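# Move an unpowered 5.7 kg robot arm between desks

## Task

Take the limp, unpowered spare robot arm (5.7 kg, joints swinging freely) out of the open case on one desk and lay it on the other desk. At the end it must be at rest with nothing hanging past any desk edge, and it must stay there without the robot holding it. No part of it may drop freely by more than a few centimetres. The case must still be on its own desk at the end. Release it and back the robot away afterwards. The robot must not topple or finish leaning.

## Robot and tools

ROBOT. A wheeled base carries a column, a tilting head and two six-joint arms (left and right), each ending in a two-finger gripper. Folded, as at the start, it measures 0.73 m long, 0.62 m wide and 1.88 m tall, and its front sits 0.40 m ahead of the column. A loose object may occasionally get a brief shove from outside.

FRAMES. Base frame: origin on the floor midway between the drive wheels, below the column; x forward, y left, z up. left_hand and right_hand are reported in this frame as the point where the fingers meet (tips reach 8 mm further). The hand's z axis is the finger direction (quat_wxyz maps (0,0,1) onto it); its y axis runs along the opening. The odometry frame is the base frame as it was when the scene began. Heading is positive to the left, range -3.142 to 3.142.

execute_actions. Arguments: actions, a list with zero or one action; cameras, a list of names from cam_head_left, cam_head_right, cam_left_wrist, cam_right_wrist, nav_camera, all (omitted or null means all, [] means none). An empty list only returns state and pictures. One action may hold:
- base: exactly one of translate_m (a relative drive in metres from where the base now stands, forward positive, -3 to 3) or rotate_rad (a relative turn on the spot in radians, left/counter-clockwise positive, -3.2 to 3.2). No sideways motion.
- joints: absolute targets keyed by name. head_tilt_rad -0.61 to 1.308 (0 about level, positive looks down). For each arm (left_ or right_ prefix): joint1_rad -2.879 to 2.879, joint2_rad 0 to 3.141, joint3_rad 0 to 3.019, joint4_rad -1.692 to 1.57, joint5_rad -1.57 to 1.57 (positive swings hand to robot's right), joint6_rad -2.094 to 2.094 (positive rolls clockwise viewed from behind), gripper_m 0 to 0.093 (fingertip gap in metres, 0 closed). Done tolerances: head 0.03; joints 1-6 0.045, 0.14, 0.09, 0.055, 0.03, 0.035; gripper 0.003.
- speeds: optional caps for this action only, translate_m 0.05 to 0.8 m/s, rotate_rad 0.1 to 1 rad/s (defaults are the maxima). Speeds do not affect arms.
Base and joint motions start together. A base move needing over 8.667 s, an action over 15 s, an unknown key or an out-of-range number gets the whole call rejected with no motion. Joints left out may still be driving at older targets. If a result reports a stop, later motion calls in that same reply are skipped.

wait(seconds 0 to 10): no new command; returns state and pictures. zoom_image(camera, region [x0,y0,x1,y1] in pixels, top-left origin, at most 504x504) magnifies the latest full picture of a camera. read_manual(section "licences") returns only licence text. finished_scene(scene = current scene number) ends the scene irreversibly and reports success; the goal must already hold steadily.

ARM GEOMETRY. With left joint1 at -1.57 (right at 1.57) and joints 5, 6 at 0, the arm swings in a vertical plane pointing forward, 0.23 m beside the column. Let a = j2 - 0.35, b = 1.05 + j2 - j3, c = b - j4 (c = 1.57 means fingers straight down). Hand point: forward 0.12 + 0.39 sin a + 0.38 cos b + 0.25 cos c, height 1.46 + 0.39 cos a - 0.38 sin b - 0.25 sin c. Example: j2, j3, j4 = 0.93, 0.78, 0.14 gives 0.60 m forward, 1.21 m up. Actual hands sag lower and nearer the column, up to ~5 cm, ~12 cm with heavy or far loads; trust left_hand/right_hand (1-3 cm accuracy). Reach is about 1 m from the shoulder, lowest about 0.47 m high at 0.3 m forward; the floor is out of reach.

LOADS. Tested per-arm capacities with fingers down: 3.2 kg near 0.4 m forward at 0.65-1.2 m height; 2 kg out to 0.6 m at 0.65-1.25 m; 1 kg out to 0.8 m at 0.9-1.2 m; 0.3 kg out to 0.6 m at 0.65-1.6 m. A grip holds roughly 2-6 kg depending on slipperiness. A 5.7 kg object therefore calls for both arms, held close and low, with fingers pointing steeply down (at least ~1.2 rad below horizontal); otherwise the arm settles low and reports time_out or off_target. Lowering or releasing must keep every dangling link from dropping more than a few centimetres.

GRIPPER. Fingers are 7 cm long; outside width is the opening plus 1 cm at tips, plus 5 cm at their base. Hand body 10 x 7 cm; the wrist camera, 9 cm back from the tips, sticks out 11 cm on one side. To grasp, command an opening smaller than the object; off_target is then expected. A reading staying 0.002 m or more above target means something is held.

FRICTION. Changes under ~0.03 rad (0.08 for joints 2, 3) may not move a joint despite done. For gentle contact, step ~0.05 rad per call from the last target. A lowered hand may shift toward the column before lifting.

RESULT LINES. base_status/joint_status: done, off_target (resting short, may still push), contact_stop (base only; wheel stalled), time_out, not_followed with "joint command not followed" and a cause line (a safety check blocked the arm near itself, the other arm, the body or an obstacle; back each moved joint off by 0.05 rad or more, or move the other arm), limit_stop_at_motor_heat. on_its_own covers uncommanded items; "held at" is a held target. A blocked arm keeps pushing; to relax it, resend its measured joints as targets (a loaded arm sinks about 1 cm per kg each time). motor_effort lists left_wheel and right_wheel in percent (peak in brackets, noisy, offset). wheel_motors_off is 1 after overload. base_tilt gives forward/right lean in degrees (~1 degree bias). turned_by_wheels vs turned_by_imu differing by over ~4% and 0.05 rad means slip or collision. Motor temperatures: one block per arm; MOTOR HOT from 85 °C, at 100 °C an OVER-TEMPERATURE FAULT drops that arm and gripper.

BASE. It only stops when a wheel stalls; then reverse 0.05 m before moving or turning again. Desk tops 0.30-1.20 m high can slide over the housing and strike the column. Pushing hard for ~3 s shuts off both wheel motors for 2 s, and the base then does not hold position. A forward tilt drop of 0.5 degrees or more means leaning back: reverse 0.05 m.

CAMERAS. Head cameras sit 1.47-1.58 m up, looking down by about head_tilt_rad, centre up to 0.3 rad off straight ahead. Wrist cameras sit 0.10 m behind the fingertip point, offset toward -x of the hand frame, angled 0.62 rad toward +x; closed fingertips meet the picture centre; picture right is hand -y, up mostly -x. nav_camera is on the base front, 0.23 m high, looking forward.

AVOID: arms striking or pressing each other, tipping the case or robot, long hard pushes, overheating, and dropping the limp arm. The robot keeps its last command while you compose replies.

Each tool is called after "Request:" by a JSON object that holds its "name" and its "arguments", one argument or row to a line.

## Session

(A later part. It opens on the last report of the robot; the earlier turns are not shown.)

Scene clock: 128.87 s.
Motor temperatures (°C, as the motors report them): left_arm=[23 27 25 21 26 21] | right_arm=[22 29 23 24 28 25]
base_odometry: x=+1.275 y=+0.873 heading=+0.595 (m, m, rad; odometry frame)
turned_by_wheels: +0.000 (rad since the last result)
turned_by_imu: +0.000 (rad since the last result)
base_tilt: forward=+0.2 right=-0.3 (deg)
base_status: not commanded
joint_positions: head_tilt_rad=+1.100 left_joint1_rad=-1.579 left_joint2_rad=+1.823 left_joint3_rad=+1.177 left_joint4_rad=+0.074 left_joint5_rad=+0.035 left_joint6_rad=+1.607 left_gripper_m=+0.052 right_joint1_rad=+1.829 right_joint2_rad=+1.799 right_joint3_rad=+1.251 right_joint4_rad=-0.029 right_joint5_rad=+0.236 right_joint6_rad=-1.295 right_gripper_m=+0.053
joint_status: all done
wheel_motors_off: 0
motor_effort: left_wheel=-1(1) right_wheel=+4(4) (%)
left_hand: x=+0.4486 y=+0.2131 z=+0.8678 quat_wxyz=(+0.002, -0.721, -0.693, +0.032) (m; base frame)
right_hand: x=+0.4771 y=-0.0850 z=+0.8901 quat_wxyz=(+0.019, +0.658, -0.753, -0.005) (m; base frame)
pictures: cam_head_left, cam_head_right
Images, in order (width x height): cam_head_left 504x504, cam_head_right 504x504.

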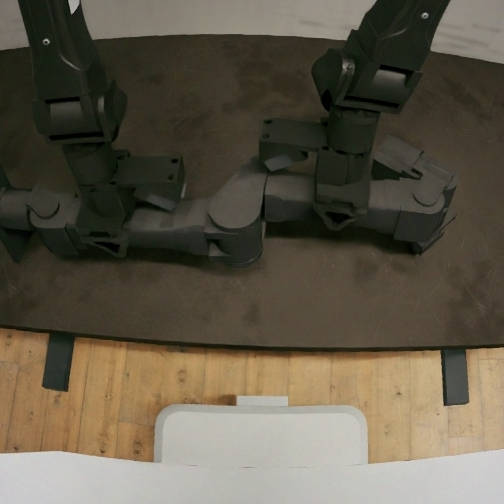

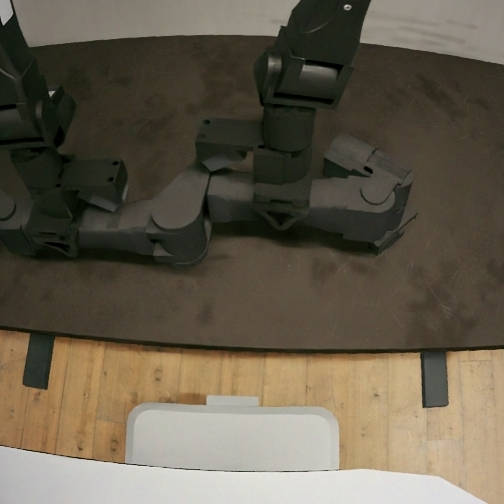

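Request:
{"name": "execute_actions", "arguments": {
  "actions": [
    {"joints":{"left_joint2_rad":1.85,"left_joint3_rad":1.24,"left_joint4_rad":0.1,"right_joint2_rad":1.9,"right_joint3_rad":1.38,"right_joint4_rad":0.03}}
  ],
  "cameras": ["cam_head_right"]
}}

Request:
{"name": "execute_actions", "arguments": {
  "actions": [
    {"joints":{"left_joint2_rad":1.95,"left_joint3_rad":1.31,"left_joint4_rad":0.12,"right_joint2_rad":2.02,"right_joint3_rad":1.46,"right_joint4_rad":0.05}}
  ],
  "cameras": ["cam_head_left","cam_head_right"]
}}

Scene clock: 132.73 s.
Motor temperatures (°C, as the motors report them): left_arm=[23 27 25 21 26 21] | right_arm=[22 28 23 24 27 25]
base_odometry: x=+1.275 y=+0.873 heading=+0.595 (m, m, rad; odometry frame)
turned_by_wheels: +0.000 (rad since the last result)
turned_by_imu: +0.001 (rad since the last result)
base_tilt: forward=+0.1 right=-0.3 (deg)
base_status: not commanded
joint_positions: head_tilt_rad=+1.100 left_joint1_rad=-1.552 left_joint2_rad=+1.924 left_joint3_rad=+1.276 left_joint4_rad=+0.103 left_joint5_rad=+0.021 left_joint6_rad=+1.617 left_gripper_m=+0.052 right_joint1_rad=+1.854 right_joint2_rad=+1.858 right_joint3_rad=+1.320 right_joint4_rad=-0.021 right_joint5_rad=+0.238 right_joint6_rad=-1.291 right_gripper_m=+0.053
joint_status: all done
wheel_motors_off: 0
motor_effort: left_wheel=-1(5) right_wheel=+3(11) (%)
left_hand: x=+0.4555 y=+0.2345 z=+0.8286 quat_wxyz=(+0.006, -0.720, -0.694, +0.010) (m; base frame)
right_hand: x=+0.4854 y=-0.0614 z=+0.8711 quat_wxyz=(+0.005, +0.659, -0.752, -0.007) (m; base frame)
pictures: cam_head_right
Images, in order (width x height): cam_head_right 504x504.

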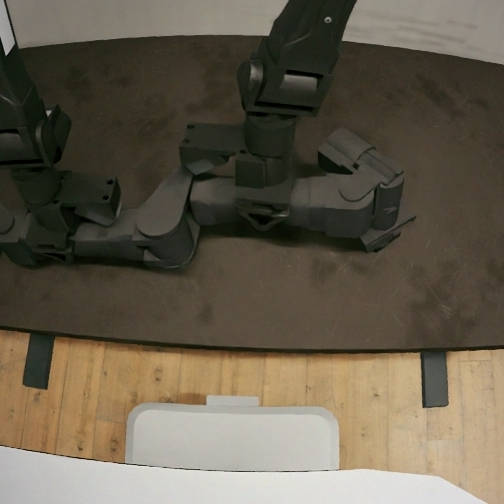

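Scene clock: 134.60 s.
Motor temperatures (°C, as the motors report them): left_arm=[23 27 25 21 26 21] | right_arm=[22 28 23 24 27 25]
base_odometry: x=+1.275 y=+0.873 heading=+0.595 (m, m, rad; odometry frame)
turned_by_wheels: +0.000 (rad since the last result)
turned_by_imu: +0.000 (rad since the last result)
base_tilt: forward=+0.0 right=-0.3 (deg)
base_status: not commanded
joint_positions: head_tilt_rad=+1.100 left_joint1_rad=-1.527 left_joint2_rad=+1.936 left_joint3_rad=+1.317 left_joint4_rad=+0.113 left_joint5_rad=+0.016 left_joint6_rad=+1.558 left_gripper_m=+0.052 right_joint1_rad=+1.874 right_joint2_rad=+1.886 right_joint3_rad=+1.414 right_joint4_rad=-0.014 right_joint5_rad=+0.242 right_joint6_rad=-1.364 right_gripper_m=+0.053
joint_status: right_joint4_rad time_out (moved +0.007 of +0.071); the others done
wheel_motors_off: 0
on_its_own: right_joint4_rad reads -0.014 and still pushes toward +0.050 since a time_out
motor_effort: left_wheel=+1(2) right_wheel=+4(6) (%)
left_hand: x=+0.4765 y=+0.2541 z=+0.8233 quat_wxyz=(+0.001, -0.695, -0.719, -0.014) (m; base frame)
right_hand: x=+0.5259 y=-0.0385 z=+0.8651 quat_wxyz=(-0.029, +0.683, -0.730, +0.008) (m; base frame)
pictures: cam_head_left, cam_head_right
Images, in order (width x height): cam_head_left 504x504, cam_head_right 504x504.

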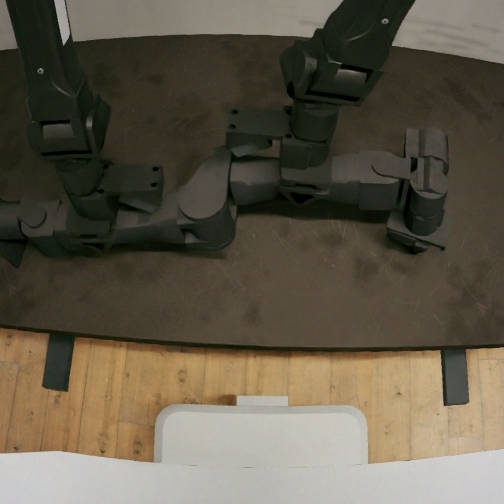

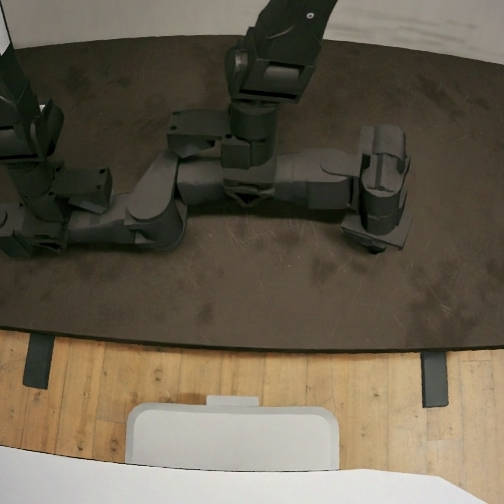

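Request:
{"name": "execute_actions", "arguments": {
  "actions": [
    {"joints":{"left_joint2_rad":1.94,"left_joint3_rad":1.31,"right_joint2_rad":2.05,"right_joint3_rad":1.56,"right_joint4_rad":-0.03,"right_joint1_rad":1.82}}
  ],
  "cameras": ["cam_head_left","cam_head_right","cam_right_wrist"]
}}

Scene clock: 139.47 s.
Motor temperatures (°C, as the motors report them): left_arm=[23 27 25 21 25 21] | right_arm=[22 27 23 24 26 25]
base_odometry: x=+1.275 y=+0.873 heading=+0.595 (m, m, rad; odometry frame)
turned_by_wheels: +0.000 (rad since the last result)
turned_by_imu: +0.001 (rad since the last result)
base_tilt: forward=+0.1 right=-0.3 (deg)
base_status: not commanded
joint_positions: head_tilt_rad=+1.100 left_joint1_rad=-1.576 left_joint2_rad=+2.043 left_joint3_rad=+1.327 left_joint4_rad=+0.128 left_joint5_rad=+0.008 left_joint6_rad=+1.595 left_gripper_m=+0.052 right_joint1_rad=+1.807 right_joint2_rad=+2.132 right_joint3_rad=+1.545 right_joint4_rad=-0.034 right_joint5_rad=+0.226 right_joint6_rad=-1.308 right_gripper_m=+0.053
joint_status: all done
wheel_motors_off: 0
motor_effort: left_wheel=-1(3) right_wheel=+5(8) (%)
left_hand: x=+0.4165 y=+0.2193 z=+0.7876 quat_wxyz=(+0.018, -0.716, -0.697, +0.028) (m; base frame)
right_hand: x=+0.4456 y=-0.0766 z=+0.7638 quat_wxyz=(+0.040, +0.661, -0.749, -0.014) (m; base frame)
pictures: cam_head_left, cam_head_right, cam_right_wrist
Images, in order (width x height): cam_head_left 504x504, cam_head_right 504x504, cam_right_wrist 616x616.

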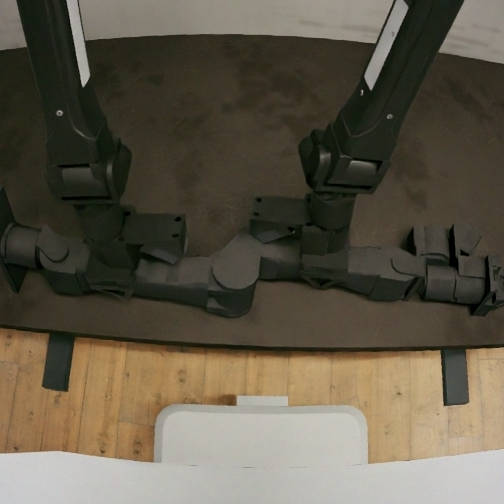

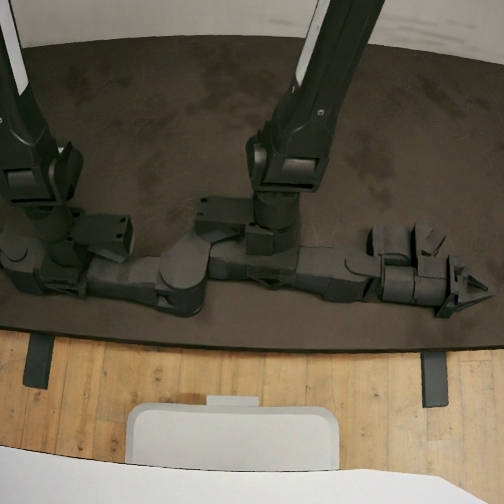

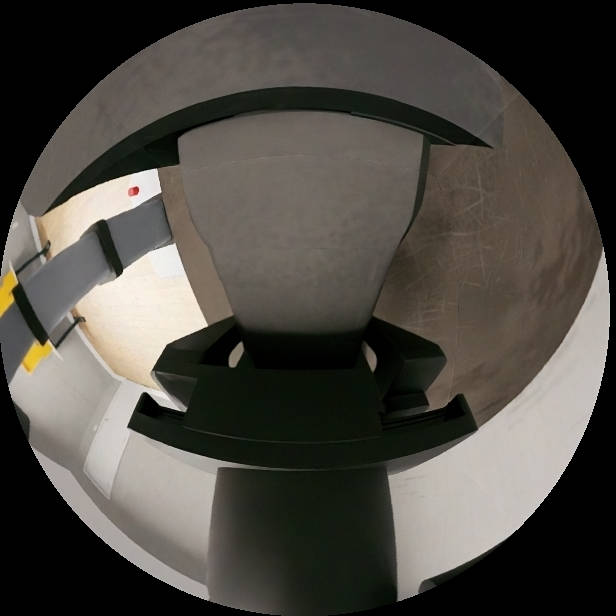

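Request:
{"name": "execute_actions", "arguments": {
  "actions": [
    {"base":{"translate_m":0.08},"speeds":{"translate_m":0.05},"joints":{"left_joint2_rad":2.02,"left_joint3_rad":1.33,"right_joint2_rad":2.1,"right_joint3_rad":1.545}}
  ],
  "cameras": []
}}

Request:
{"name": "execute_actions", "arguments": {
  "actions": [
    {"joints":{"left_gripper_m":0.093,"right_gripper_m":0.093}}
  ],
  "cameras": []
}}

Request:
{"name": "execute_actions", "arguments": {
  "actions": [
    {"joints":{"left_joint2_rad":1.6,"left_joint3_rad":1.0,"right_joint2_rad":1.6,"right_joint3_rad":1.1}}
  ],
  "cameras": []
}}

Request:
{"name": "execute_actions", "arguments": {
  "actions": [
    {"base":{"translate_m":-0.6}}
  ],
  "cameras": ["cam_head_left","cam_head_right"]
}}

Scene clock: 146.77 s.
Motor temperatures (°C, as the motors report them): left_arm=[23 27 24 21 25 21] | right_arm=[22 27 22 24 25 25]
base_odometry: x=+1.341 y=+0.918 heading=+0.594 (m, m, rad; odometry frame)
turned_by_wheels: -0.001 (rad since the last result)
turned_by_imu: +0.001 (rad since the last result)
base_tilt: forward=+0.1 right=-0.3 (deg)
base_status: done
joint_positions: head_tilt_rad=+1.100 left_joint1_rad=-1.574 left_joint2_rad=+2.050 left_joint3_rad=+1.310 left_joint4_rad=+0.114 left_joint5_rad=+0.008 left_joint6_rad=+1.602 left_gripper_m=+0.052 right_joint1_rad=+1.812 right_joint2_rad=+2.142 right_joint3_rad=+1.524 right_joint4_rad=-0.040 right_joint5_rad=+0.226 right_joint6_rad=-1.293 right_gripper_m=+0.053
joint_status: all done
wheel_motors_off: 0
motor_effort: left_wheel=+2(29) right_wheel=+3(43) (%)
left_hand: x=+0.3981 y=+0.2210 z=+0.7877 quat_wxyz=(+0.032, -0.718, -0.695, +0.041) (m; base frame)
right_hand: x=+0.4236 y=-0.0753 z=+0.7624 quat_wxyz=(+0.055, +0.659, -0.750, -0.026) (m; base frame)
pictures: none
No camera images: the call's "cameras" was empty. Leave "cameras" out to get every camera's image.

Scene clock: 147.73 s.
Motor temperatures (°C, as the motors report them): left_arm=[23 27 24 21 25 21] | right_arm=[22 27 22 24 25 25]
base_odometry: x=+1.341 y=+0.918 heading=+0.594 (m, m, rad; odometry frame)
turned_by_wheels: +0.000 (rad since the last result)
turned_by_imu: +0.000 (rad since the last result)
base_tilt: forward=+0.0 right=-0.2 (deg)
base_status: not commanded
joint_positions: head_tilt_rad=+1.100 left_joint1_rad=-1.567 left_joint2_rad=+2.048 left_joint3_rad=+1.315 left_joint4_rad=+0.112 left_joint5_rad=+0.018 left_joint6_rad=+1.585 left_gripper_m=+0.093 right_joint1_rad=+1.813 right_joint2_rad=+2.135 right_joint3_rad=+1.531 right_joint4_rad=-0.041 right_joint5_rad=+0.237 right_joint6_rad=-1.291 right_gripper_m=+0.093
joint_status: all done
wheel_motors_off: 0
motor_effort: left_wheel=+2(2) right_wheel=+2(4) (%)
left_hand: x=+0.4018 y=+0.2241 z=+0.7875 quat_wxyz=(+0.029, -0.710, -0.702, +0.040) (m; base frame)
right_hand: x=+0.4334 y=-0.0755 z=+0.7645 quat_wxyz=(+0.051, +0.657, -0.752, -0.018) (m; base frame)
pictures: none
No camera images: the call's "cameras" was empty. Leave "cameras" out to get every camera's image.

Scene clock: 149.13 s.
Motor temperatures (°C, as the motors report them): left_arm=[23 27 24 21 25 21] | right_arm=[22 27 22 24 25 25]
base_odometry: x=+1.341 y=+0.918 heading=+0.594 (m, m, rad; odometry frame)
turned_by_wheels: +0.000 (rad since the last result)
turned_by_imu: +0.000 (rad since the last result)
base_tilt: forward=+0.1 right=-0.3 (deg)
base_status: not commanded
joint_positions: head_tilt_rad=+1.100 left_joint1_rad=-1.567 left_joint2_rad=+1.586 left_joint3_rad=+1.003 left_joint4_rad=+0.112 left_joint5_rad=+0.018 left_joint6_rad=+1.582 left_gripper_m=+0.093 right_joint1_rad=+1.813 right_joint2_rad=+1.589 right_joint3_rad=+1.101 right_joint4_rad=-0.037 right_joint5_rad=+0.237 right_joint6_rad=-1.288 right_gripper_m=+0.093
joint_status: all done
wheel_motors_off: 0
motor_effort: left_wheel=+0(1) right_wheel=+1(3) (%)
left_hand: x=+0.4784 y=+0.2237 z=+0.9545 quat_wxyz=(-0.024, -0.710, -0.703, -0.014) (m; base frame)
right_hand: x=+0.4969 y=-0.1105 z=+0.9650 quat_wxyz=(+0.003, +0.647, -0.762, +0.015) (m; base frame)
pictures: none
No camera images: the call's "cameras" was empty. Leave "cameras" out to get every camera's image.

Scene clock: 151.80 s.
Motor temperatures (°C, as the motors report them): left_arm=[23 27 24 21 25 21] | right_arm=[22 27 22 24 25 25]
base_odometry: x=+0.844 y=+0.582 heading=+0.593 (m, m, rad; odometry frame)
turned_by_wheels: -0.001 (rad since the last result)
turned_by_imu: -0.001 (rad since the last result)
base_tilt: forward=+0.1 right=-0.3 (deg)
base_status: done
joint_positions: head_tilt_rad=+1.101 left_joint1_rad=-1.565 left_joint2_rad=+1.586 left_joint3_rad=+0.998 left_joint4_rad=+0.112 left_joint5_rad=+0.018 left_joint6_rad=+1.582 left_gripper_m=+0.093 right_joint1_rad=+1.815 right_joint2_rad=+1.593 right_joint3_rad=+1.096 right_joint4_rad=-0.037 right_joint5_rad=+0.237 right_joint6_rad=-1.288 right_gripper_m=+0.093
joint_status: not commanded
wheel_motors_off: 0
motor_effort: left_wheel=-1(31) right_wheel=+2(64) (%)
left_hand: x=+0.4747 y=+0.2249 z=+0.9543 quat_wxyz=(-0.021, -0.710, -0.704, -0.012) (m; base frame)
right_hand: x=+0.4916 y=-0.1096 z=+0.9636 quat_wxyz=(+0.006, +0.648, -0.761, +0.012) (m; base frame)
pictures: cam_head_left, cam_head_right
Images, in order (width x height): cam_head_left 504x504, cam_head_right 504x504.

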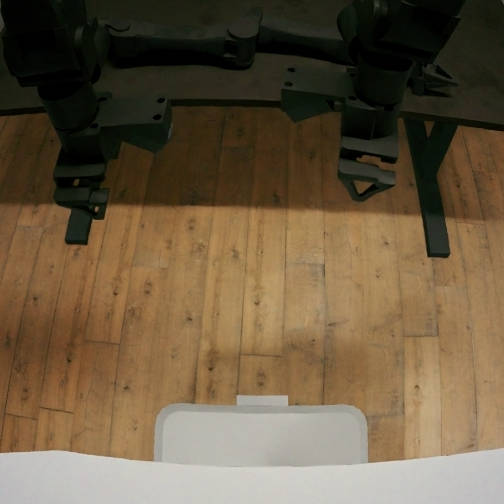

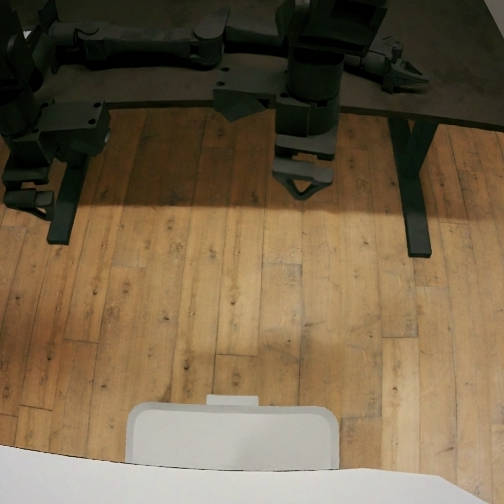

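Request:
{"name": "finished_scene", "arguments": {
  "scene": 1
}}

The scene is finished: the task was done.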